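# Place the carton on the raised block within tape

## Task

Set the carton on top of the raised block so that no part of it extends beyond the blue tape outline. It must stay there on its own, not merely because the robot is holding it. At the end, release the suction and move the tool away from the carton.

## Robot and tools

Robot: one six-joint arm with a vacuum suction cup and a single camera, cam_wrist (616x616 fisheye), mounted on the hand. The reference point is the cup point, the centre of the cup's rim (36 mm across). The cup opens along the cup point's own +z axis. About 4 cm back from the rim the tool widens to roughly 9 cm sideways, so keep that clear of the block and carton.

Frames: the scene frame has its origin on the table top below the arm base, +z up, and +y to the left when facing along +x. Result lines report end_effector_position (metres) and end_effector_quat_wxyz in this frame, plus velocities (m/s, rad/s). The reported position can be slightly off, more so at long reach.

A row is 7 numbers, each from -1 to 1: dx, dy, dz, rx, ry, rz, suction. The first six are an offset, not a pose: they say where the cup point should go relative to its pose in the most recent result that showed it (before any such result in the scene, and for later calls inside one reply, relative to where the robot is when the action begins). Offsets are expressed in the cup point's own axes, so dz moves along the cup's facing direction. Scale: 1.0 equals 0.6 m of travel or 180 degrees of turn; rx, ry, rz form a single rotation vector. All zeros therefore means go back to that reference pose, not hold still. The seventh number switches suction: above 0.01 is on, 0.01 or less is off, and the last value persists.

execute_actions takes "actions", a list with zero or one entry, and optional "pictures" (boolean). An empty list just returns the state. {"rows": [...], "steps": n} runs up to 15 control steps of 1/30 s; each row covers one step, every row is counted from the same reference pose, and the final row repeats if rows run out. {"steps": n} alone (up to 300) waits, counted from the previous result and including your reply time. A refused call does nothing.

move takes "target" (one row as above, same offset rules), optional "speed" in m/s (0.002 to 0.5, default 0.25; turning capped at twice that in rad/s) and optional "stop_force" in N (9 to 40). It drives the cup point in a straight line toward that target over 0.5 to 10 s; it ignores obstacles and may overshoot speed, especially with the arm near full stretch. With stop_force, the path ends once the wrist sensor feels that much extra push against the motion for two steps; the arm backs off two steps and holds. Use it only when moving very slowly, not on moves that rotate, and leave it out when pulling away from something the cup is pressing. The result adds a move: line giving how it ended (done, contact, held, off_target, moving, fault), which limits applied (paced = pose clipped, held = a clearance check blocked steps), and distance to target.

wait takes "seconds" (0 to 10) and sends nothing new. zoom_image takes "camera" ("cam_wrist") and "region" [x0, y0, x1, y1] in image pixels, top-left origin, at most 504 by 504. finished_scene takes "scene" (the current scene number) and ends it for good; call it only after the carton is resting correctly and the tool has backed off.

Motion limits: each step the commanded pose is clipped to within 100 mm and 16 degrees of the measured pose, and commands lag about 0.17 s. Far targets may need several actions; check the reported pose each time. "pose unreachable" and HELD mark steps the clearance check changed or blocked. "Hand target" shows where the controller is currently heading.

Gripping: turn suction on and press the rim flat onto a smooth face of the carton, fully inside its edges, avoiding seams or holes. suction_measured near 0 means no seal; about 0.83 or more means airtight. part_present becomes 1 at 0.50 and drops back to 0 below 0.45. Under vacuum the cup shortens, so the carton sits up to about 12 mm nearer the tool. To release, lower the carton until it rests on the block, set suction off, then lift at least 15 mm. If the cup seals to the table, switch suction off to free it.

Forces: Wrist force and Wrist torque lines give sensor readings along the cup point's axes, with offsets up to about 4 N, noise, and saturation near 50 N; "no reading" is normal at the start. Joint torque readings are rough. The arm is stiff: aiming even slightly past a firm contact can trigger a fault. A fault occurs if any joint hits its load limit (132 N m for the three large joints, 24.6 N m for the wrists, including the carton's weight) or an external force reaches 150 N; the arm then stops for 10 s. Motors heat while holding loads; a MOTOR HOT line appears at 70 °C and brakes lock at 85 °C. Approach slowly, avoid dropping, slamming or shoving the carton, and never push anything off the table. A loose object may occasionally get a brief nudge from outside, so recheck its position before finishing.

Each tool is called as name(argument=value, ...) on one line, values as JSON.

## Session

execute_actions(actions=[])

Scene clock: 0.00 s of 5000.00 s.
end_effector_position=(+0.4288, -0.0191, +0.2163) suction_measured=0.00 part_present=0 end_effector_quat_wxyz=(+0.001, +0.025, +1.000, -0.003) end_effector_velocity=(+0.000, +0.000, +0.000) end_effector_angular_velocity=(-0.001, -0.001, +0.001)
Joint positions: [-0.317 -1.724  2.043 -1.891 -1.569  1.256]
Joint velocities: [ 0.001  0.    -0.    -0.001 -0.001 -0.   ]
Joint torques (N m, as the arm reports them, + toward a larger angle): no reading
Wrist force (N, on the end effector, along its own x y z axes, offset not removed): no reading
Wrist torque (N m, same axes, about the end effector's origin, offset not removed): no reading
Hand target: +0.429, -0.019, +0.216; +0.001, +0.025, +1.000, -0.003

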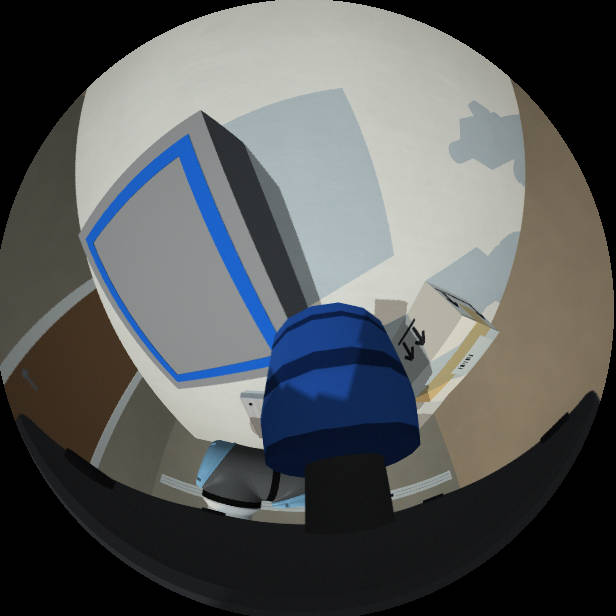

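move(target=[-0.1,0,-0.45,0,0,0,0])

Scene clock: 6.10 s of 5000.00 s.
end_effector_position=(+0.4886, -0.0202, +0.4860) suction_measured=0.00 part_present=0 end_effector_quat_wxyz=(+0.001, +0.025, +1.000, -0.003) end_effector_velocity=(+0.001, +0.000, +0.003) end_effector_angular_velocity=(+0.001, +0.005, +0.001)
Joint positions: [-0.278 -1.56   1.191 -1.203 -1.569  1.296]
Joint velocities: [ 0.001  0.008 -0.016  0.013 -0.     0.   ]
Joint torques (N m, as the arm reports them, + toward a larger angle): [ 12.24 -13.34 -30.41  -0.72  -1.42   2.24]
Wrist force (N, on the end effector, along its own x y z axes, offset not removed): [-2.5 -2.6 -0.4]
Wrist torque (N m, same axes, about the end effector's origin, offset not removed): [-0.52 0.20 0.00]
Hand target: +0.489, -0.020, +0.486; +0.001, +0.025, +1.000, -0.003
Off the commanded pose: 0.001 m, 0 deg.
After step 90, 1.27 s passed at rest.
move: done
camera_calibration (this result's frames):
cam_wrist: T_world_to_cam=[[-0.0241967, -0.999706, -0.0017853, -0.000156184], [-0.847392, 0.0195626, 0.530608, 0.169671], [-0.530417, 0.0143518, -0.847616, 0.733512], [0, 0, 0, 1]] pos_world=[0.532841, -0.0140026, 0.531707]

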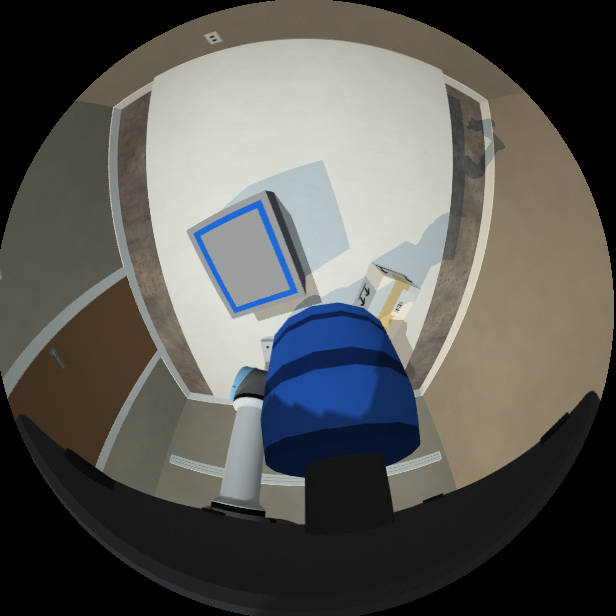

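move(target=[-0.1,-0.42,0,0,0,0,0])

zoom_image(camera="cam_wrist", region=[200,150,400,350])

Scene clock: 24.97 s of 5000.00 s.
end_effector_position=(+0.5364, -0.2746, +0.4877) suction_measured=0.00 part_present=0 end_effector_quat_wxyz=(+0.001, +0.025, +1.000, -0.003) end_effector_velocity=(+0.001, -0.002, +0.001) end_effector_angular_velocity=(+0.000, -0.000, +0.001)
Joint positions: [-0.654 -1.256  0.828 -1.145 -1.569  0.919]
Joint velocities: [-0.002  0.007 -0.012  0.005  0.    -0.003]
Joint torques (N m, as the arm reports them, + toward a larger angle): [-11.62 -27.03 -29.42  -0.79   1.68  -2.02]
Wrist force (N, on the end effector, along its own x y z axes, offset not removed): [-2.7 -1.3 2.1]
Wrist torque (N m, same axes, about the end effector's origin, offset not removed): [-0.27 0.28 0.01]
Hand target: +0.536, -0.275, +0.488; +0.001, +0.025, +1.000, -0.003
Off the commanded pose: 0.000 m, 0 deg.
After step 90, 14.10 s passed at rest.
move: done
camera_calibration (this result's frames):
cam_wrist: T_world_to_cam=[[-0.0242243, -0.999706, -0.000883305, -0.253736], [-0.847618, 0.0200705, 0.530228, 0.214689], [-0.530054, 0.0135931, -0.847855, 0.763685], [0, 0, 0, 1]] pos_world=[0.580622, -0.268351, 0.533436]

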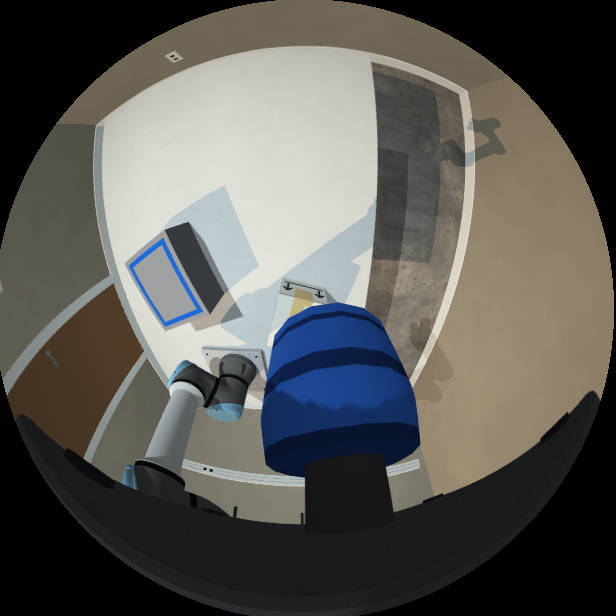

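Region (200, 150, 400, 350) of cam_wrist's 616x616 image, scaled by 2.520, with more detail than that image has.

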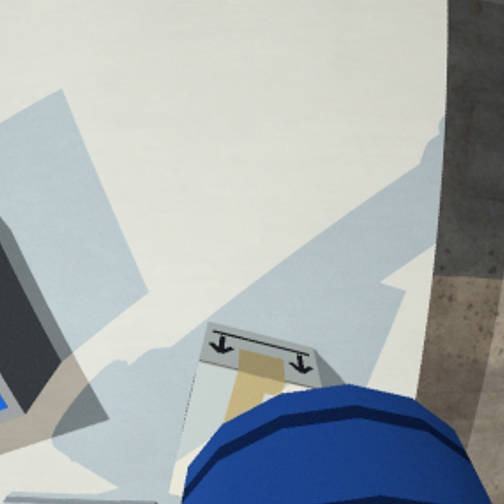

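Move over it.

move(target=[0.55,0,0.1,0,0,0,0])

zoom_image(camera="cam_wrist", region=[200,100,400,300])

Scene clock: 30.77 s of 5000.00 s.
end_effector_position=(+0.2072, -0.2593, +0.4272) suction_measured=0.00 part_present=0 end_effector_quat_wxyz=(+0.001, +0.025, +1.000, -0.004) end_effector_velocity=(-0.003, -0.000, +0.000) end_effector_angular_velocity=(-0.000, -0.003, +0.000)
Joint positions: [-1.267 -1.979  1.678 -1.272 -1.569  0.306]
Joint velocities: [-0.011 -0.005  0.002  0.002  0.003 -0.012]
Joint torques (N m, as the arm reports them, + toward a larger angle): [-10.85 -19.11 -14.1   -0.65   1.88  -1.83]
Wrist force (N, on the end effector, along its own x y z axes, offset not removed): [-0.4 -0.7 0.0]
Wrist torque (N m, same axes, about the end effector's origin, offset not removed): [-0.21 -0.14 0.06]
Hand target: +0.207, -0.259, +0.427; +0.001, +0.025, +1.000, -0.004
Off the commanded pose: 0.001 m, 0 deg.
After step 90, 0.70 s passed at rest.
move: done
camera_calibration (this result's frames):
cam_wrist: T_world_to_cam=[[-0.0243664, -0.999703, 0.000404914, -0.247012], [-0.847295, 0.0208666, 0.530713, -0.0326146], [-0.530564, 0.0125885, -0.847552, 0.537442], [0, 0, 0, 1]] pos_world=[0.251494, -0.253023, 0.472919]

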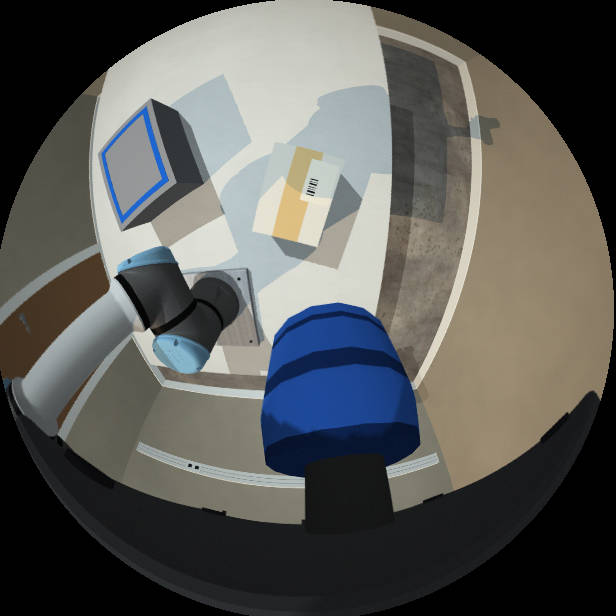

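Region (200, 100, 400, 300) of cam_wrist's 616x616 image, scaled by 2.520, with more detail than that image has.

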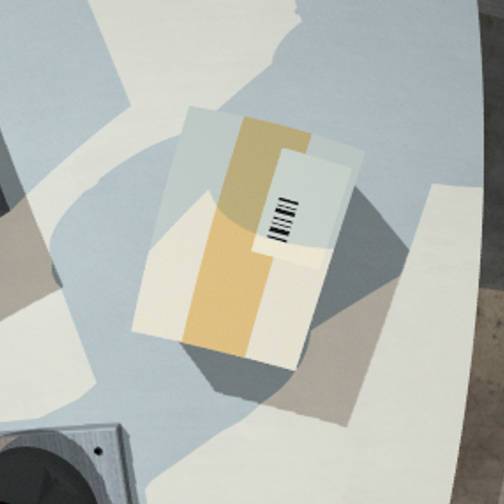

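move(target=[-0.09,0.031,0.5,0,0,0,1])

move(target=[0,0,0.06,0,0,0,1], speed=0.006, stop_force=10)

Scene clock: 46.83 s of 5000.00 s.
end_effector_position=(+0.2620, -0.2451, +0.1275) suction_measured=0.00 part_present=0 end_effector_quat_wxyz=(+0.001, +0.025, +1.000, -0.004) end_effector_velocity=(+0.001, -0.002, -0.002) end_effector_angular_velocity=(-0.002, -0.001, -0.002)
Joint positions: [-1.089 -1.809  2.363 -2.126 -1.569  0.485]
Joint velocities: [ 0.001  0.009  0.002 -0.013  0.     0.003]
Joint torques (N m, as the arm reports them, + toward a larger angle): [ 13.27   0.57 -12.3   -4.21  -1.7    2.21]
Wrist force (N, on the end effector, along its own x y z axes, offset not removed): [-1.2 -3.4 -0.8]
Wrist torque (N m, same axes, about the end effector's origin, offset not removed): [-0.62 0.14 0.01]
Hand target: +0.262, -0.245, +0.127; +0.001, +0.025, +1.000, -0.004
Off the commanded pose: 0.001 m, 0 deg.
After step 90, 11.10 s passed at rest.
move: done
camera_calibration (this result's frames):
cam_wrist: T_world_to_cam=[[-0.0243385, -0.999704, -0.000179575, -0.231301], [-0.847381, 0.0205347, 0.530589, 0.172485], [-0.530428, 0.0130659, -0.847629, 0.312402], [0, 0, 0, 1]] pos_world=[0.306238, -0.238856, 0.173241]

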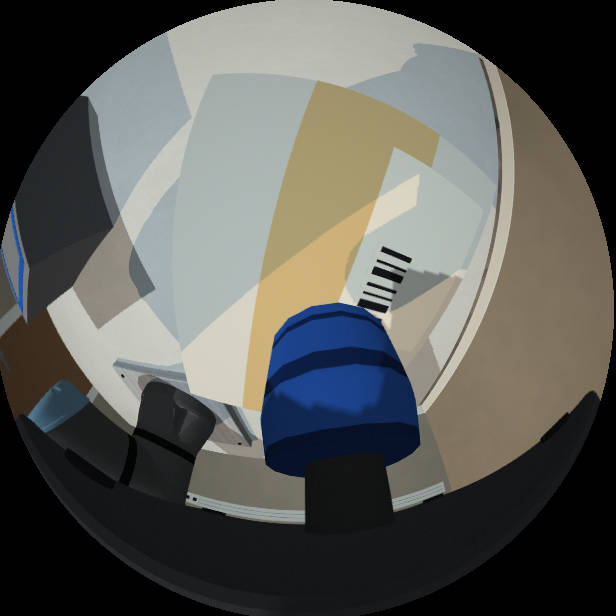

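Scene clock: 53.07 s of 5000.00 s.
end_effector_position=(+0.2620, -0.2454, +0.0917) suction_measured=0.91 part_present=1 end_effector_quat_wxyz=(+0.001, +0.025, +1.000, -0.004) end_effector_velocity=(+0.000, -0.000, -0.002) end_effector_angular_velocity=(-0.000, -0.000, -0.000)
Joint positions: [-1.089 -1.738  2.422 -2.257 -1.569  0.485]
Joint velocities: [ 0.     0.004  0.002 -0.007 -0.     0.001]
Joint torques (N m, as the arm reports them, + toward a larger angle): [  9.93  -5.   -14.31  -5.19   0.44   2.2 ]
Wrist force (N, on the end effector, along its own x y z axes, offset not removed): [0.0 -2.3 12.8]
Wrist torque (N m, same axes, about the end effector's origin, offset not removed): [-0.34 -0.11 0.11]
Hand target: +0.262, -0.245, +0.092; +0.001, +0.025, +1.000, -0.004
Off the commanded pose: 0.000 m, 0 deg.
move: done
camera_calibration (this result's frames):
cam_wrist: T_world_to_cam=[[-0.024367, -0.999703, -0.00019513, -0.231527], [-0.847383, 0.0205508, 0.530584, 0.191472], [-0.530423, 0.0130941, -0.847632, 0.282095], [0, 0, 0, 1]] pos_world=[0.306238, -0.239087, 0.137476]

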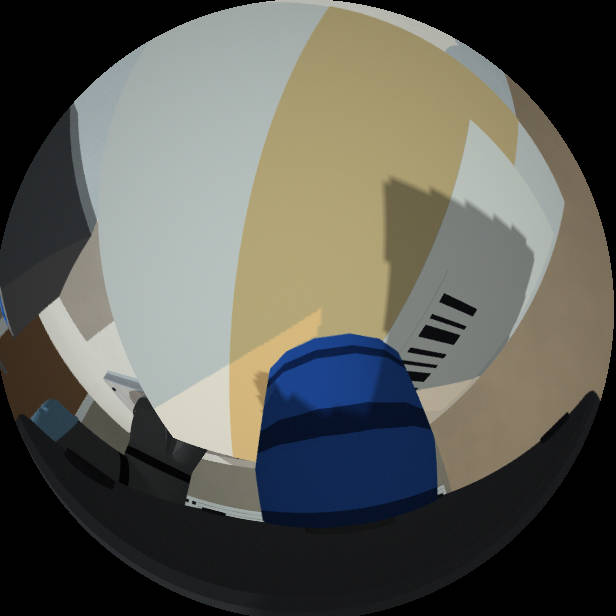

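move(target=[0,0,-0.28,0,0,0,1], speed=0.15)

move(target=[-0.268,0.584,0,0,0,-0.19,1], speed=0.15)

move(target=[0,0,0.09,0,0,0,1], speed=0.008, stop_force=12)

Scene clock: 63.53 s of 5000.00 s.
end_effector_position=(+0.2619, -0.2443, +0.2593) suction_measured=0.91 part_present=1 end_effector_quat_wxyz=(+0.001, +0.025, +1.000, -0.004) end_effector_velocity=(-0.001, +0.000, +0.002) end_effector_angular_velocity=(+0.003, +0.002, -0.001)
Joint positions: [-1.089 -1.944  2.09  -1.719 -1.569  0.485]
Joint velocities: [-0.001 -0.    -0.005  0.009 -0.     0.   ]
Joint torques (N m, as the arm reports them, + toward a larger angle): [-11.29 -24.91 -36.03  -1.63   1.98  -1.82]
Wrist force (N, on the end effector, along its own x y z axes, offset not removed): [-1.0 0.3 10.0]
Wrist torque (N m, same axes, about the end effector's origin, offset not removed): [-0.03 0.03 0.07]
Hand target: +0.262, -0.244, +0.260; +0.001, +0.025, +1.000, -0.004
Off the commanded pose: 0.001 m, 0 deg.
After step 90, 5.73 s passed at rest.
move: done
camera_calibration (this result's frames):
cam_wrist: T_world_to_cam=[[-0.0243672, -0.999703, -0.0000636562, -0.230477], [-0.847413, 0.0206214, 0.530534, 0.102564], [-0.530375, 0.0129816, -0.847664, 0.424073], [0, 0, 0, 1]] pos_world=[0.306216, -0.238029, 0.305043]

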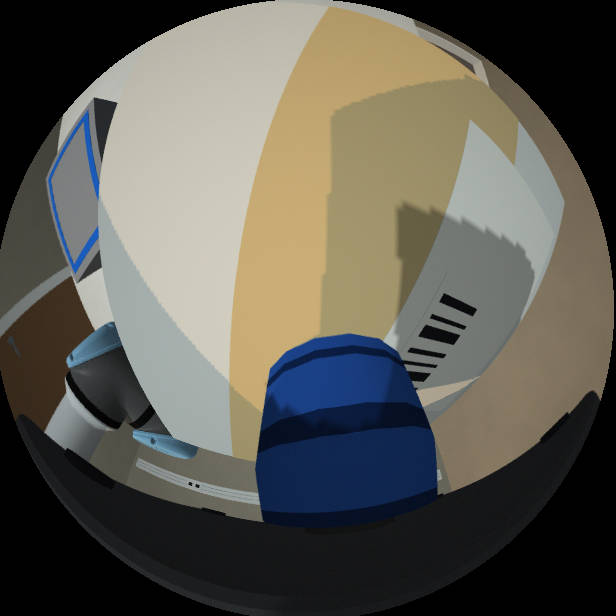

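Scene clock: 66.70 s of 5000.00 s.
end_effector_position=(+0.4390, +0.0979, +0.2572) suction_measured=0.91 part_present=1 end_effector_quat_wxyz=(+0.000, -0.270, +0.963, -0.003) end_effector_velocity=(+0.002, +0.002, -0.000) end_effector_angular_velocity=(-0.000, +0.000, +0.003)
Joint positions: [-0.039 -1.699  1.912 -1.785 -1.569  0.938]
Joint velocities: [ 0.006  0.006 -0.005 -0.001 -0.001  0.003]
Joint torques (N m, as the arm reports them, + toward a larger angle): [ 12.4  -11.62 -35.49  -4.91  -1.54   2.09]
Wrist force (N, on the end effector, along its own x y z axes, offset not removed): [-0.6 -0.4 10.0]
Wrist torque (N m, same axes, about the end effector's origin, offset not removed): [-0.13 -0.17 0.10]
Hand target: +0.439, +0.098, +0.257; +0.000, -0.270, +0.963, -0.003
Off the commanded pose: 0.001 m, 0 deg.
move: done
camera_calibration (this result's frames):
cam_wrist: T_world_to_cam=[[0.541344, -0.840799, -0.00190659, -0.147461], [-0.710575, -0.458709, 0.533544, 0.232739], [-0.449478, -0.287476, -0.84577, 0.505177], [0, 0, 0, 1]] pos_world=[0.472272, 0.128001, 0.302805]

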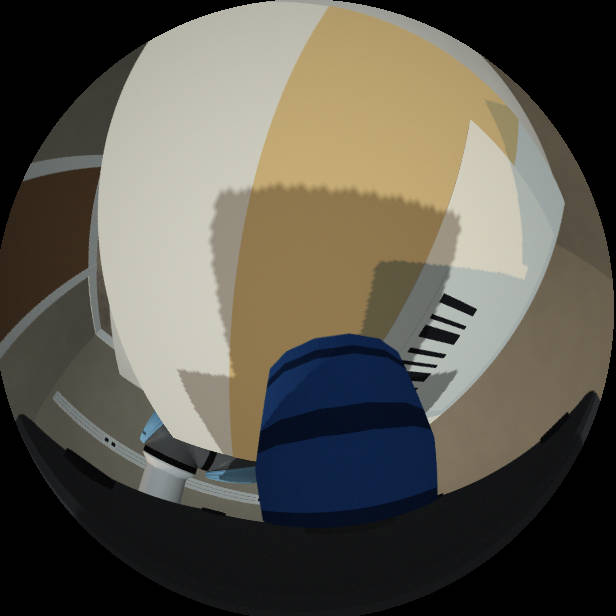

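Scene clock: 73.00 s of 5000.00 s.
end_effector_position=(+0.4390, +0.0976, +0.2100) suction_measured=0.91 part_present=1 end_effector_quat_wxyz=(+0.000, -0.270, +0.963, -0.003) end_effector_velocity=(-0.001, +0.000, +0.001) end_effector_angular_velocity=(+0.001, +0.004, +0.000)
Joint positions: [-0.039 -1.666  2.009 -1.915 -1.569  0.938]
Joint velocities: [-0.    -0.001 -0.003  0.008  0.    -0.   ]
Joint torques (N m, as the arm reports them, + toward a larger angle): [ -8.99 -21.37 -20.69   0.7    2.07  -1.86]
Wrist force (N, on the end effector, along its own x y z axes, offset not removed): [6.2 -2.6 -27.4]
Wrist torque (N m, same axes, about the end effector's origin, offset not removed): [-0.32 -0.09 0.16]
Hand target: +0.439, +0.098, +0.210; +0.000, -0.270, +0.963, -0.003
Off the commanded pose: 0.007 m, 0 deg.
move: contact
camera_calibration (this result's frames):
cam_wrist: T_world_to_cam=[[0.541322, -0.840813, -0.00193177, -0.147824], [-0.710564, -0.458693, 0.533573, 0.257821], [-0.449521, -0.287462, -0.845752, 0.465152], [0, 0, 0, 1]] pos_world=[0.472314, 0.127682, 0.255551]

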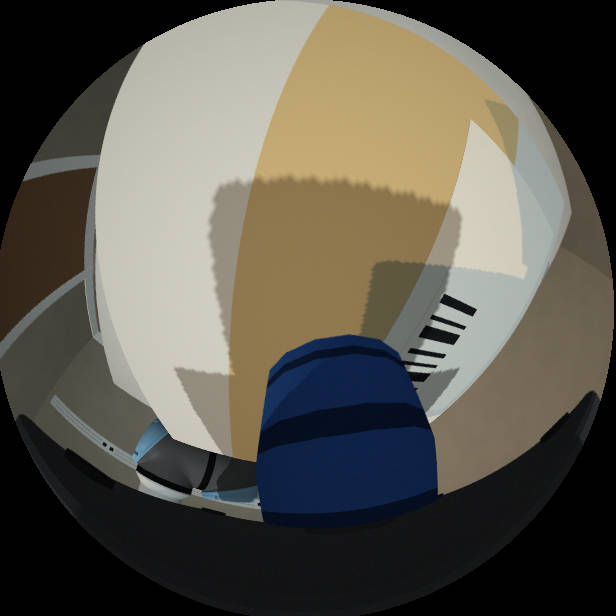

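move(target=[0,0,-0.02,0,0,0,1], speed=0.03)

move(target=[0.035,0.051,0,0,0,0,1], speed=0.05)

move(target=[0,0,0.03,0,0,0,1], speed=0.004, stop_force=10)

execute_actions(actions=[{"rows":[[0,0,0,0,0,0,0]]}], pictures=false)

move(target=[0.1,0,-0.4,0,0,0,0])

Scene clock: 83.50 s of 5000.00 s.
end_effector_position=(+0.4390, +0.0977, +0.2216) suction_measured=0.91 part_present=1 end_effector_quat_wxyz=(+0.000, -0.270, +0.963, -0.003) end_effector_velocity=(-0.000, +0.000, +0.003) end_effector_angular_velocity=(+0.001, +0.001, +0.000)
Joint positions: [-0.039 -1.676  1.986 -1.883 -1.569  0.938]
Joint velocities: [ 0.    -0.002 -0.005  0.008  0.001 -0.   ]
Joint torques (N m, as the arm reports them, + toward a larger angle): [ -0.67 -39.46 -33.83  -1.86   1.16  -1.58]
Wrist force (N, on the end effector, along its own x y z axes, offset not removed): [0.4 -1.8 12.0]
Wrist torque (N m, same axes, about the end effector's origin, offset not removed): [-0.40 -0.19 0.06]
Hand target: +0.439, +0.098, +0.222; +0.000, -0.270, +0.963, -0.003
Off the commanded pose: 0.000 m, 0 deg.
After step 90, 6.70 s passed at rest.
move: done
camera_calibration (this result's frames):
cam_wrist: T_world_to_cam=[[0.541322, -0.840813, -0.00192135, -0.147736], [-0.710583, -0.458698, 0.533543, 0.251663], [-0.449491, -0.287453, -0.845771, 0.475001], [0, 0, 0, 1]] pos_world=[0.472309, 0.127759, 0.267185]

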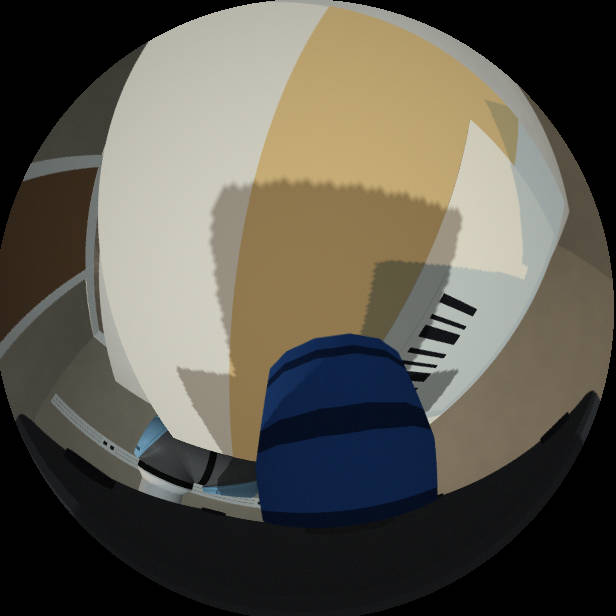

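Scene clock: 84.67 s of 5000.00 s.
end_effector_position=(+0.4055, +0.1127, +0.2214) suction_measured=0.91 part_present=1 end_effector_quat_wxyz=(+0.000, -0.270, +0.963, -0.003) end_effector_velocity=(-0.003, +0.001, +0.000) end_effector_angular_velocity=(-0.000, -0.000, +0.000)
Joint positions: [-0.009 -1.752  2.049 -1.87  -1.569  0.968]
Joint velocities: [ 0.003 -0.006  0.005  0.001 -0.     0.003]
Joint torques (N m, as the arm reports them, + toward a larger angle): [ 13.01 -34.51 -17.61  -1.59   1.19   2.19]
Wrist force (N, on the end effector, along its own x y z axes, offset not removed): [-1.7 -1.2 12.6]
Wrist torque (N m, same axes, about the end effector's origin, offset not removed): [-0.21 0.16 0.09]
Hand target: +0.405, +0.113, +0.221; +0.000, -0.270, +0.963, -0.003
Off the commanded pose: 0.000 m, 0 deg.
move: done
camera_calibration (this result's frames):
cam_wrist: T_world_to_cam=[[0.541327, -0.84081, -0.00200946, -0.11692], [-0.710548, -0.458737, 0.533556, 0.234792], [-0.449541, -0.2874, -0.845762, 0.464135], [0, 0, 0, 1]] pos_world=[0.438771, 0.142793, 0.267039]

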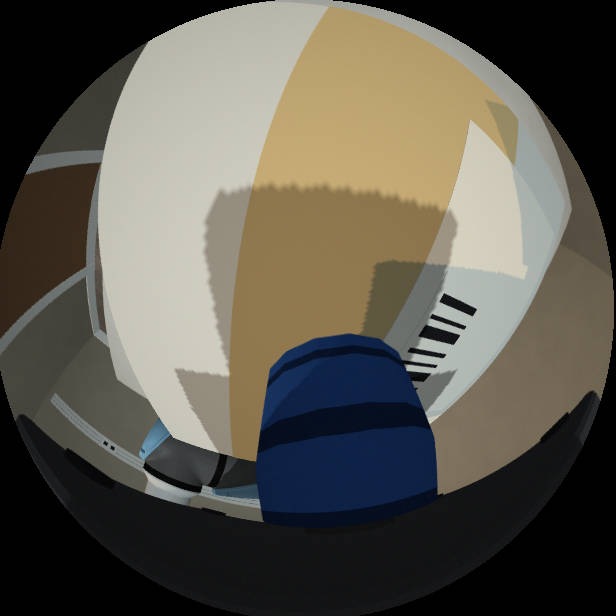

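Scene clock: 87.87 s of 5000.00 s.
end_effector_position=(+0.4055, +0.1126, +0.2102) suction_measured=0.91 part_present=1 end_effector_quat_wxyz=(+0.000, -0.270, +0.963, -0.003) end_effector_velocity=(+0.000, -0.000, +0.002) end_effector_angular_velocity=(-0.001, +0.001, -0.000)
Joint positions: [-0.009 -1.743  2.072 -1.902 -1.569  0.968]
Joint velocities: [-0.    -0.001 -0.004  0.006 -0.001  0.   ]
Joint torques (N m, as the arm reports them, + toward a larger angle): [ -8.34 -21.8  -25.83   0.62   1.11  -1.84]
Wrist force (N, on the end effector, along its own x y z axes, offset not removed): [1.1 -7.3 -8.5]
Wrist torque (N m, same axes, about the end effector's origin, offset not removed): [-0.42 -0.08 0.23]
Hand target: +0.406, +0.113, +0.210; +0.000, -0.270, +0.963, -0.003
Off the commanded pose: 0.007 m, 0 deg.
move: contact
camera_calibration (this result's frames):
cam_wrist: T_world_to_cam=[[0.541304, -0.840825, -0.0020683, -0.116987], [-0.710507, -0.458721, 0.533625, 0.240738], [-0.449634, -0.287384, -0.845719, 0.454593], [0, 0, 0, 1]] pos_world=[0.438771, 0.142709, 0.255752]

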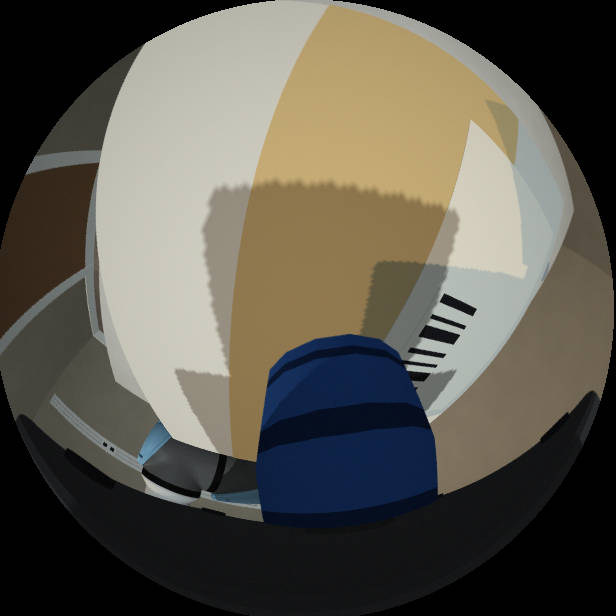

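Scene clock: 88.37 s of 5000.00 s.
end_effector_position=(+0.4055, +0.1126, +0.2102) suction_measured=0.00 part_present=0 end_effector_quat_wxyz=(+0.000, -0.270, +0.963, -0.003) end_effector_velocity=(+0.000, -0.000, +0.000) end_effector_angular_velocity=(-0.001, -0.001, -0.000)
Joint positions: [-0.009 -1.743  2.072 -1.902 -1.569  0.968]
Joint velocities: [-0.001  0.    -0.    -0.001 -0.    -0.   ]
Joint torques (N m, as the arm reports them, + toward a larger angle): [ -8.29 -16.22  -8.95  -2.78   1.07  -1.88]
Wrist force (N, on the end effector, along its own x y z axes, offset not removed): [5.5 -5.3 -25.4]
Wrist torque (N m, same axes, about the end effector's origin, offset not removed): [-0.45 -0.02 -0.10]
Hand target: +0.405, +0.113, +0.210; +0.000, -0.270, +0.963, -0.003
Off the commanded pose: 0.000 m, 0 deg.
Steps of this call (steps 1 to 15: all 15 steps of this action). Readings (end_effector_position | what the end effector reports):
1: (+0.4055, +0.1126, +0.2102) | suction_measured=0.70 part_present=1
2: (+0.4055, +0.1126, +0.2102) | suction_measured=0.31 part_present=0
4: (+0.4055, +0.1126, +0.2102) | suction_measured=0.00 part_present=0
8: (+0.4055, +0.1126, +0.2102) | suction_measured=0.00 part_present=0
15: the state above

Scene clock: 90.30 s of 5000.00 s.
end_effector_position=(+0.3543, +0.0829, +0.4500) suction_measured=0.00 part_present=0 end_effector_quat_wxyz=(+0.000, -0.270, +0.963, -0.003) end_effector_velocity=(-0.001, -0.001, +0.003) end_effector_angular_velocity=(+0.001, +0.001, -0.002)
Joint positions: [-0.108 -1.89   1.558 -1.241 -1.569  0.869]
Joint velocities: [-0.003  0.001 -0.009  0.009  0.001 -0.001]
Joint torques (N m, as the arm reports them, + toward a larger angle): [-11.93   0.69 -30.94  -0.69   1.87  -2.05]
Wrist force (N, on the end effector, along its own x y z axes, offset not removed): [-1.5 -3.2 -0.6]
Wrist torque (N m, same axes, about the end effector's origin, offset not removed): [-0.54 0.06 0.14]
Hand target: +0.354, +0.083, +0.450; +0.000, -0.270, +0.963, -0.003
Off the commanded pose: 0.001 m, 0 deg.
move: done
camera_calibration (this result's frames):
cam_wrist: T_world_to_cam=[[0.541287, -0.840837, -0.00156584, -0.113967], [-0.710819, -0.458581, 0.533329, 0.0629953], [-0.449161, -0.287571, -0.845906, 0.625859], [0, 0, 0, 1]] pos_world=[0.387578, 0.11304, 0.495642]

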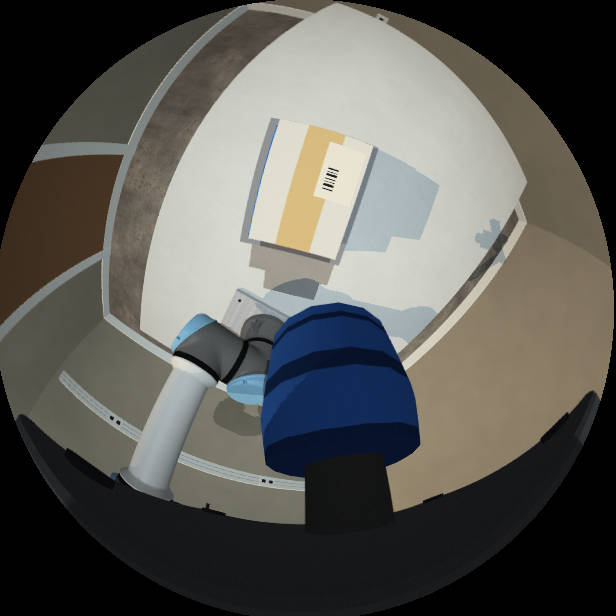

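Consistent with centred.

finished_scene(scene=1)

The scene is finished: the task was done.


## Next scene

The same job, from a new start.

execute_actions(actions=[])

move(target=[0,0,-0.45,0,0,0,0])

Scene clock: 0.00 s of 5000.00 s.
end_effector_position=(+0.4288, -0.0191, +0.2163) suction_measured=0.00 part_present=0 end_effector_quat_wxyz=(+0.001, +0.025, +1.000, -0.003) end_effector_velocity=(-0.000, +0.000, -0.001) end_effector_angular_velocity=(+0.001, +0.001, -0.000)
Joint positions: [-0.317 -1.724  2.043 -1.891 -1.569  1.256]
Joint velocities: [-0.     0.001  0.001 -0.001  0.001 -0.   ]
Joint torques (N m, as the arm reports them, + toward a larger angle): no reading
Wrist force (N, on the end effector, along its own x y z axes, offset not removed): no reading
Wrist torque (N m, same axes, about the end effector's origin, offset not removed): no reading
Hand target: +0.429, -0.019, +0.216; +0.001, +0.025, +1.000, -0.003
camera_calibration (this result's frames):
cam_wrist: T_world_to_cam=[[-0.0242111, -0.999705, -0.00178659, -0.000941124], [-0.847144, 0.0195674, 0.531002, 0.26188], [-0.530811, 0.0143697, -0.847369, 0.473296], [0, 0, 0, 1]] pos_world=[0.473058, -0.0128663, 0.261995]

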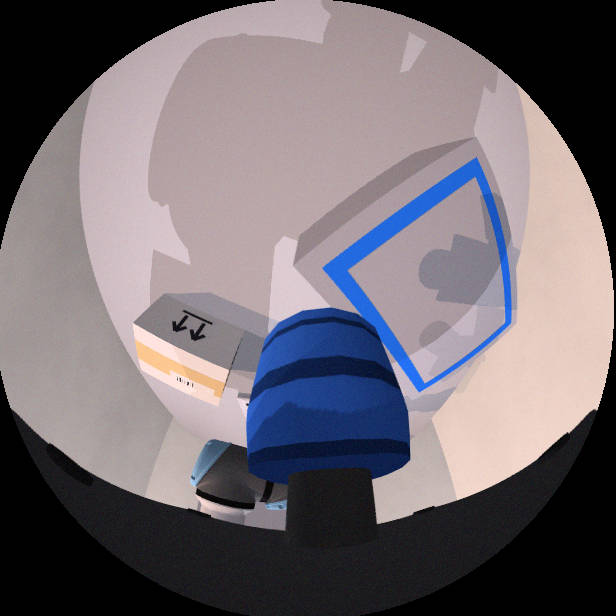

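Scene clock: 1.80 s of 5000.00 s.
end_effector_position=(+0.4287, -0.0173, +0.4859) suction_measured=0.00 part_present=0 end_effector_quat_wxyz=(+0.001, +0.025, +1.000, -0.003) end_effector_velocity=(+0.000, +0.000, +0.003) end_effector_angular_velocity=(+0.001, +0.002, -0.000)
Joint positions: [-0.318 -1.704  1.325 -1.193 -1.569  1.256]
Joint velocities: [ 0.     0.005 -0.013  0.01   0.     0.   ]
Joint torques (N m, as the arm reports them, + toward a larger angle): [ 13.24  -5.78 -30.92  -0.86  -1.33   2.18]
Wrist force (N, on the end effector, along its own x y z axes, offset not removed): [0.6 -2.3 -0.4]
Wrist torque (N m, same axes, about the end effector's origin, offset not removed): [-0.38 -0.14 -0.05]
Hand target: +0.429, -0.017, +0.486; +0.001, +0.025, +1.000, -0.003
Off the commanded pose: 0.001 m, 0 deg.
move: done
camera_calibration (this result's frames):
cam_wrist: T_world_to_cam=[[-0.0242306, -0.999705, -0.00170214, 0.00123645], [-0.847341, 0.0196341, 0.530685, 0.118892], [-0.530495, 0.0143011, -0.847567, 0.701701], [0, 0, 0, 1]] pos_world=[0.473022, -0.0111334, 0.531647]

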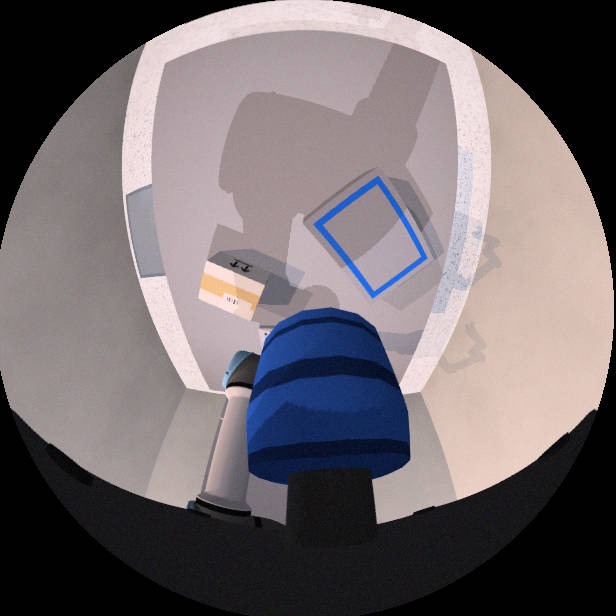

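zoom_image(camera="cam_wrist", region=[190,150,442,330])

Region (190, 150, 442, 330) of cam_wrist's 616x616 image, scaled by 2.000, with more detail than that image has; it fills the top 360 rows of this view, and the rest is white.

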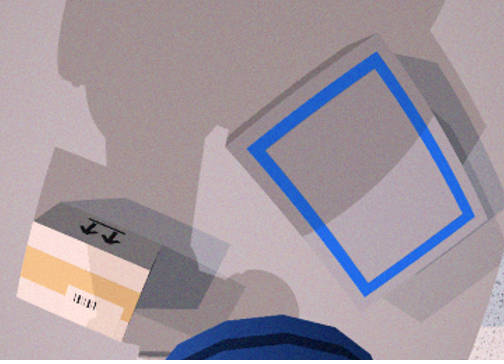

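move(target=[0.297,0.318,0.61,0,0,0,1])

move(target=[0,0,0.065,0,0,0,1], speed=0.006, stop_force=10)

move(target=[0,0,-0.27,0,0,0,1], speed=0.15)

move(target=[-0.241,-0.578,0,0,0,0.123,1], speed=0.15)

move(target=[0,0,0.09,0,0,0,1], speed=0.006, stop_force=10)

Scene clock: 36.03 s of 5000.00 s.
end_effector_position=(+0.2598, +0.1793, +0.1188) suction_measured=0.00 part_present=0 end_effector_quat_wxyz=(+0.001, +0.025, +1.000, -0.002) end_effector_velocity=(+0.001, +0.001, -0.001) end_effector_angular_velocity=(-0.002, -0.005, +0.000)
Joint positions: [ 0.211 -1.944  2.464 -2.093 -1.569  1.784]
Joint velocities: [ 0.006  0.006  0.003 -0.013 -0.002  0.006]
Joint torques (N m, as the arm reports them, + toward a larger angle): [ 13.01   5.68 -10.74  -3.89  -1.47   2.16]
Wrist force (N, on the end effector, along its own x y z axes, offset not removed): [-1.6 0.9 0.5]
Wrist torque (N m, same axes, about the end effector's origin, offset not removed): [-0.14 0.13 -0.03]
Hand target: +0.260, +0.180, +0.119; +0.001, +0.025, +1.000, -0.002
Off the commanded pose: 0.001 m, 0 deg.
After step 90, 28.70 s passed at rest.
move: done
camera_calibration (this result's frames):
cam_wrist: T_world_to_cam=[[-0.0241542, -0.999704, -0.00276664, 0.193245], [-0.846858, 0.0189904, 0.531481, 0.166605], [-0.531271, 0.0151805, -0.847066, 0.298121], [0, 0, 0, 1]] pos_world=[0.304142, 0.185498, 0.164515]

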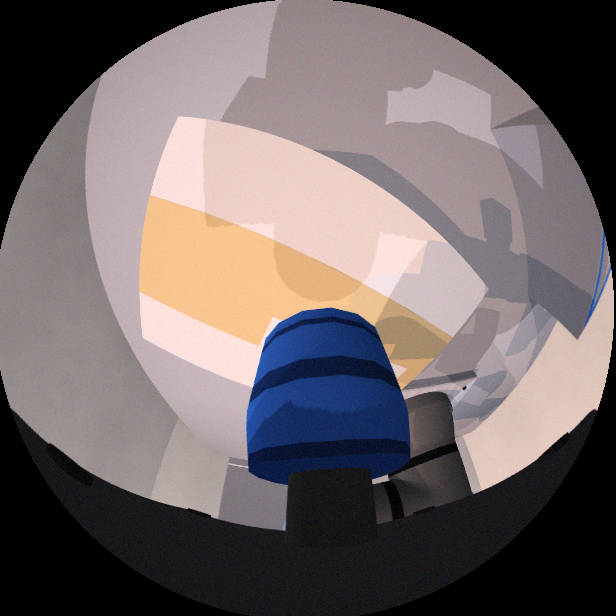

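Scene clock: 42.77 s of 5000.00 s.
end_effector_position=(+0.2598, +0.1791, +0.0800) suction_measured=0.98 part_present=1 end_effector_quat_wxyz=(+0.001, +0.025, +1.000, -0.002) end_effector_velocity=(-0.000, -0.000, -0.002) end_effector_angular_velocity=(-0.001, -0.000, +0.001)
Joint positions: [ 0.211 -1.858  2.535 -2.249 -1.569  1.784]
Joint velocities: [ 0.001  0.003  0.003 -0.007 -0.001  0.   ]
Joint torques (N m, as the arm reports them, + toward a larger angle): [ -3.3    0.44 -12.86  -4.53  -1.35   1.04]
Wrist force (N, on the end effector, along its own x y z axes, offset not removed): [-1.3 0.3 6.8]
Wrist torque (N m, same axes, about the end effector's origin, offset not removed): [0.08 0.08 0.08]
Hand target: +0.260, +0.179, +0.080; +0.001, +0.025, +1.000, -0.002
Off the commanded pose: 0.000 m, 0 deg.
move: done
camera_calibration (this result's frames):
cam_wrist: T_world_to_cam=[[-0.024154, -0.999704, -0.0027679, 0.192888], [-0.846851, 0.0189893, 0.531491, 0.1872], [-0.531281, 0.0151816, -0.84706, 0.265293], [0, 0, 0, 1]] pos_world=[0.304134, 0.185249, 0.125758]

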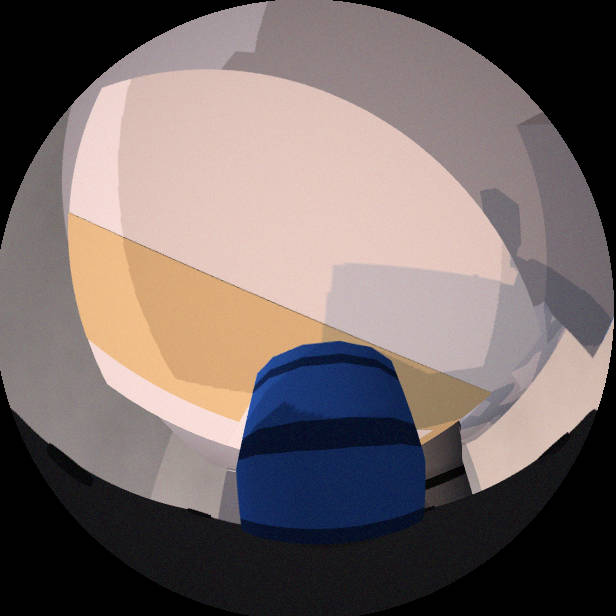

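Scene clock: 44.47 s of 5000.00 s.
end_effector_position=(+0.2598, +0.1801, +0.2416) suction_measured=0.98 part_present=1 end_effector_quat_wxyz=(+0.001, +0.025, +1.000, -0.002) end_effector_velocity=(+0.000, +0.000, +0.004) end_effector_angular_velocity=(+0.000, -0.000, -0.000)
Joint positions: [ 0.211 -2.071  2.197 -1.699 -1.569  1.784]
Joint velocities: [-0.    -0.001 -0.009  0.009  0.     0.   ]
Joint torques (N m, as the arm reports them, + toward a larger angle): [-11.81 -18.32 -35.44  -1.42   1.9   -1.92]
Wrist force (N, on the end effector, along its own x y z axes, offset not removed): [-1.7 -0.2 7.5]
Wrist torque (N m, same axes, about the end effector's origin, offset not removed): [-0.07 0.08 -0.01]
Hand target: +0.260, +0.180, +0.242; +0.001, +0.025, +1.000, -0.002
Off the commanded pose: 0.001 m, 0 deg.
move: done
camera_calibration (this result's frames):
cam_wrist: T_world_to_cam=[[-0.024155, -0.999704, -0.00277508, 0.194375], [-0.846929, 0.0189886, 0.531367, 0.101404], [-0.531157, 0.0151855, -0.847137, 0.402123], [0, 0, 0, 1]] pos_world=[0.304167, 0.186285, 0.28731]

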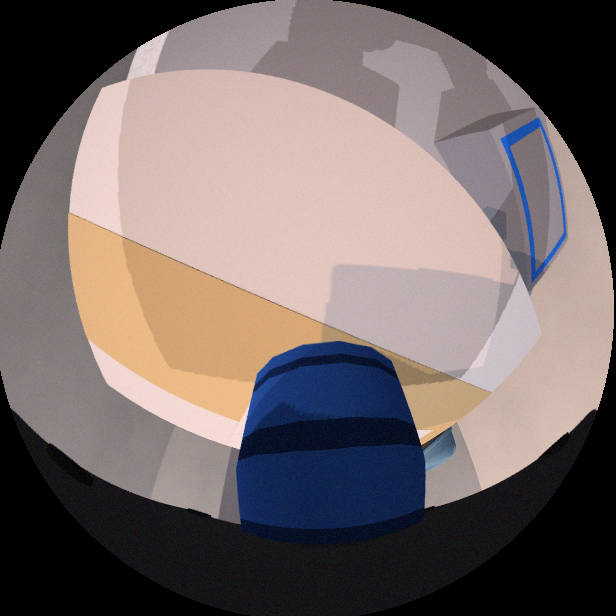

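Scene clock: 47.57 s of 5000.00 s.
end_effector_position=(+0.3877, -0.1731, +0.2439) suction_measured=0.98 part_present=1 end_effector_quat_wxyz=(+0.002, +0.216, +0.976, -0.003) end_effector_velocity=(+0.001, -0.002, -0.001) end_effector_angular_velocity=(+0.001, +0.002, -0.002)
Joint positions: [-0.696 -1.754  1.996 -1.815 -1.569  1.263]
Joint velocities: [-0.002  0.007 -0.004 -0.001 -0.    -0.001]
Joint torques (N m, as the arm reports them, + toward a larger angle): [-11.54  -8.7  -35.45  -4.54   1.84  -1.88]
Wrist force (N, on the end effector, along its own x y z axes, offset not removed): [-1.2 -0.7 6.7]
Wrist torque (N m, same axes, about the end effector's origin, offset not removed): [-0.19 -0.02 0.05]
Hand target: +0.388, -0.173, +0.244; +0.002, +0.216, +0.976, -0.003
Off the commanded pose: 0.001 m, 0 deg.
move: done
camera_calibration (this result's frames):
cam_wrist: T_world_to_cam=[[-0.398814, -0.917028, -0.00251142, 0.0038846], [-0.778887, 0.337289, 0.528746, 0.244501], [-0.484028, 0.212827, -0.848777, 0.493708], [0, 0, 0, 1]] pos_world=[0.430956, -0.18398, 0.289779]

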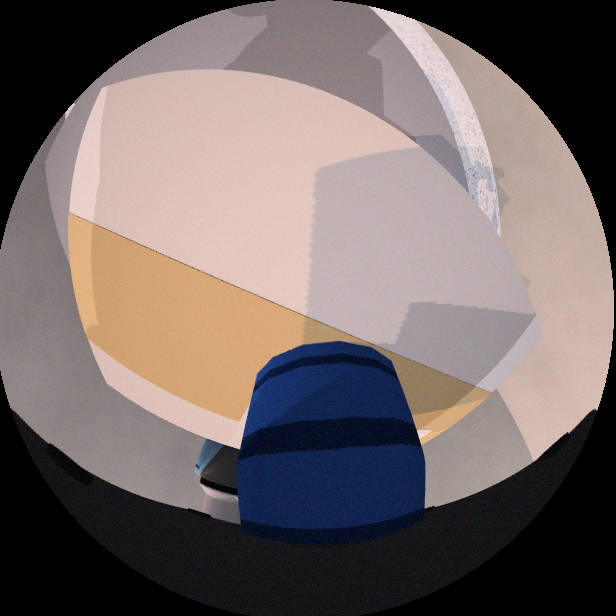

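Scene clock: 55.53 s of 5000.00 s.
end_effector_position=(+0.3877, -0.1733, +0.1985) suction_measured=0.98 part_present=1 end_effector_quat_wxyz=(+0.002, +0.216, +0.976, -0.003) end_effector_velocity=(-0.000, -0.000, +0.001) end_effector_angular_velocity=(+0.003, +0.003, -0.000)
Joint positions: [-0.696 -1.717  2.088 -1.943 -1.569  1.263]
Joint velocities: [-0.     0.002 -0.005  0.007 -0.     0.   ]
Joint torques (N m, as the arm reports them, + toward a larger angle): [ 12.31 -18.57 -18.96   1.69   0.98   2.17]
Wrist force (N, on the end effector, along its own x y z axes, offset not removed): [0.5 -0.2 -28.6]
Wrist torque (N m, same axes, about the end effector's origin, offset not removed): [-0.19 -0.07 -0.01]
Hand target: +0.388, -0.173, +0.199; +0.002, +0.216, +0.976, -0.003
Off the commanded pose: 0.009 m, 0 deg.
move: contact
camera_calibration (this result's frames):
cam_wrist: T_world_to_cam=[[-0.398807, -0.917031, -0.00254051, 0.00351995], [-0.778857, 0.337251, 0.528814, 0.268574], [-0.484082, 0.212873, -0.848734, 0.455261], [0, 0, 0, 1]] pos_world=[0.430968, -0.184262, 0.244379]

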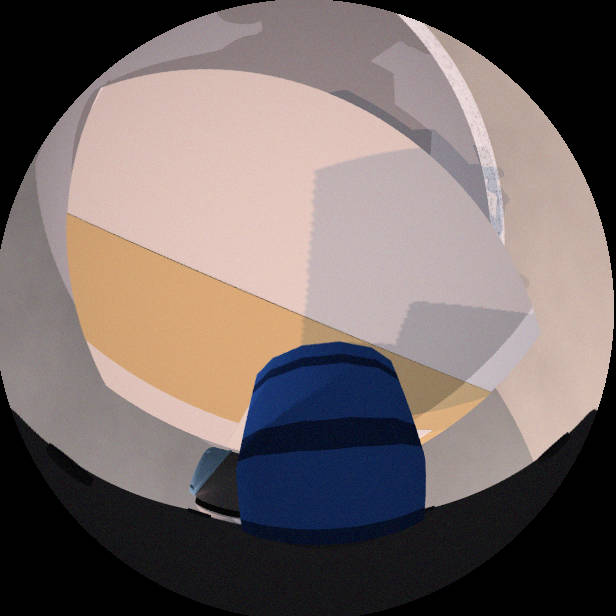

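execute_actions(actions=[{"rows":[[0,0,0,0,0,0,0]]}], pictures=false)

move(target=[0.075,0,-0.45,0,0,0,0])

Scene clock: 60.53 s of 5000.00 s.
end_effector_position=(+0.3878, -0.1734, +0.1987) suction_measured=0.00 part_present=0 end_effector_quat_wxyz=(+0.002, +0.216, +0.976, -0.003) end_effector_velocity=(-0.000, -0.000, -0.001) end_effector_angular_velocity=(+0.001, +0.002, +0.000)
Joint positions: [-0.696 -1.718  2.088 -1.943 -1.569  1.263]
Joint velocities: [-0.001  0.002  0.    -0.    -0.001 -0.001]
Joint torques (N m, as the arm reports them, + toward a larger angle): [ 3.08 11.41  2.49 -2.05  1.01  2.02]
Wrist force (N, on the end effector, along its own x y z axes, offset not removed): [7.2 0.8 -41.2]
Wrist torque (N m, same axes, about the end effector's origin, offset not removed): [-0.38 -0.18 0.09]
Hand target: +0.388, -0.173, +0.199; +0.002, +0.216, +0.976, -0.003
Off the commanded pose: 0.000 m, 0 deg.
Steps of this call (steps 1 to 90: nothing new was sent; then 1.50 s passed at rest; steps 91 to 105: all 15 steps of this action). Readings (end_effector_position | what the end effector reports):
91: (+0.3877, -0.1734, +0.1989) | suction_measured=0.59 part_present=1
92: (+0.3878, -0.1734, +0.1989) | suction_measured=0.00 part_present=0
94: (+0.3878, -0.1734, +0.1990) | suction_measured=0.00 part_present=0
98: (+0.3878, -0.1735, +0.1989) | suction_measured=0.00 part_present=0
105: the state above

Scene clock: 62.57 s of 5000.00 s.
end_effector_position=(+0.3469, -0.1527, +0.4681) suction_measured=0.00 part_present=0 end_effector_quat_wxyz=(+0.002, +0.216, +0.976, -0.003) end_effector_velocity=(-0.001, -0.000, +0.002) end_effector_angular_velocity=(+0.002, +0.003, +0.000)
Joint positions: [-0.735 -1.836  1.477 -1.214 -1.569  1.225]
Joint velocities: [-0.001  0.003 -0.01   0.01  -0.001 -0.001]
Joint torques (N m, as the arm reports them, + toward a larger angle): [-12.14  -1.55 -31.31  -0.86  -1.31  -1.91]
Wrist force (N, on the end effector, along its own x y z axes, offset not removed): [-2.1 -1.4 0.8]
Wrist torque (N m, same axes, about the end effector's origin, offset not removed): [-0.34 0.22 0.11]
Hand target: +0.347, -0.153, +0.468; +0.002, +0.216, +0.976, -0.003
Off the commanded pose: 0.001 m, 0 deg.
move: done
camera_calibration (this result's frames):
cam_wrist: T_world_to_cam=[[-0.398813, -0.91703, -0.0023206, 0.00671613], [-0.779044, 0.337466, 0.5284, 0.0875891], [-0.483775, 0.21254, -0.848992, 0.659847], [0, 0, 0, 1]] pos_world=[0.390132, -0.163644, 0.513939]

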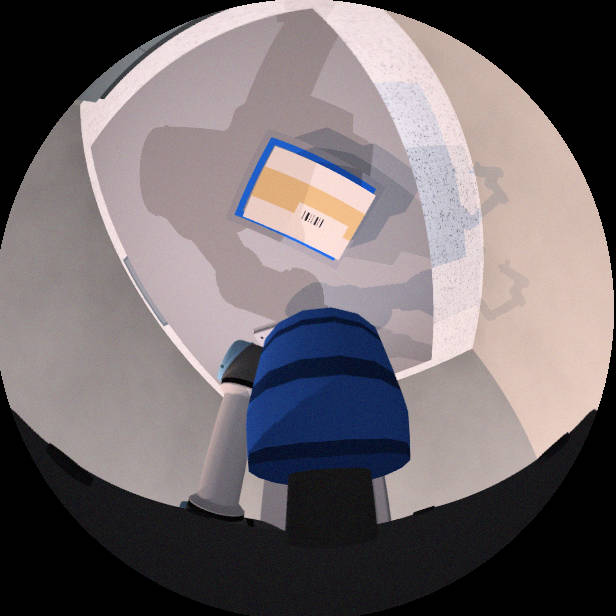

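finished_scene(scene=2)

The scene is finished: the task was done.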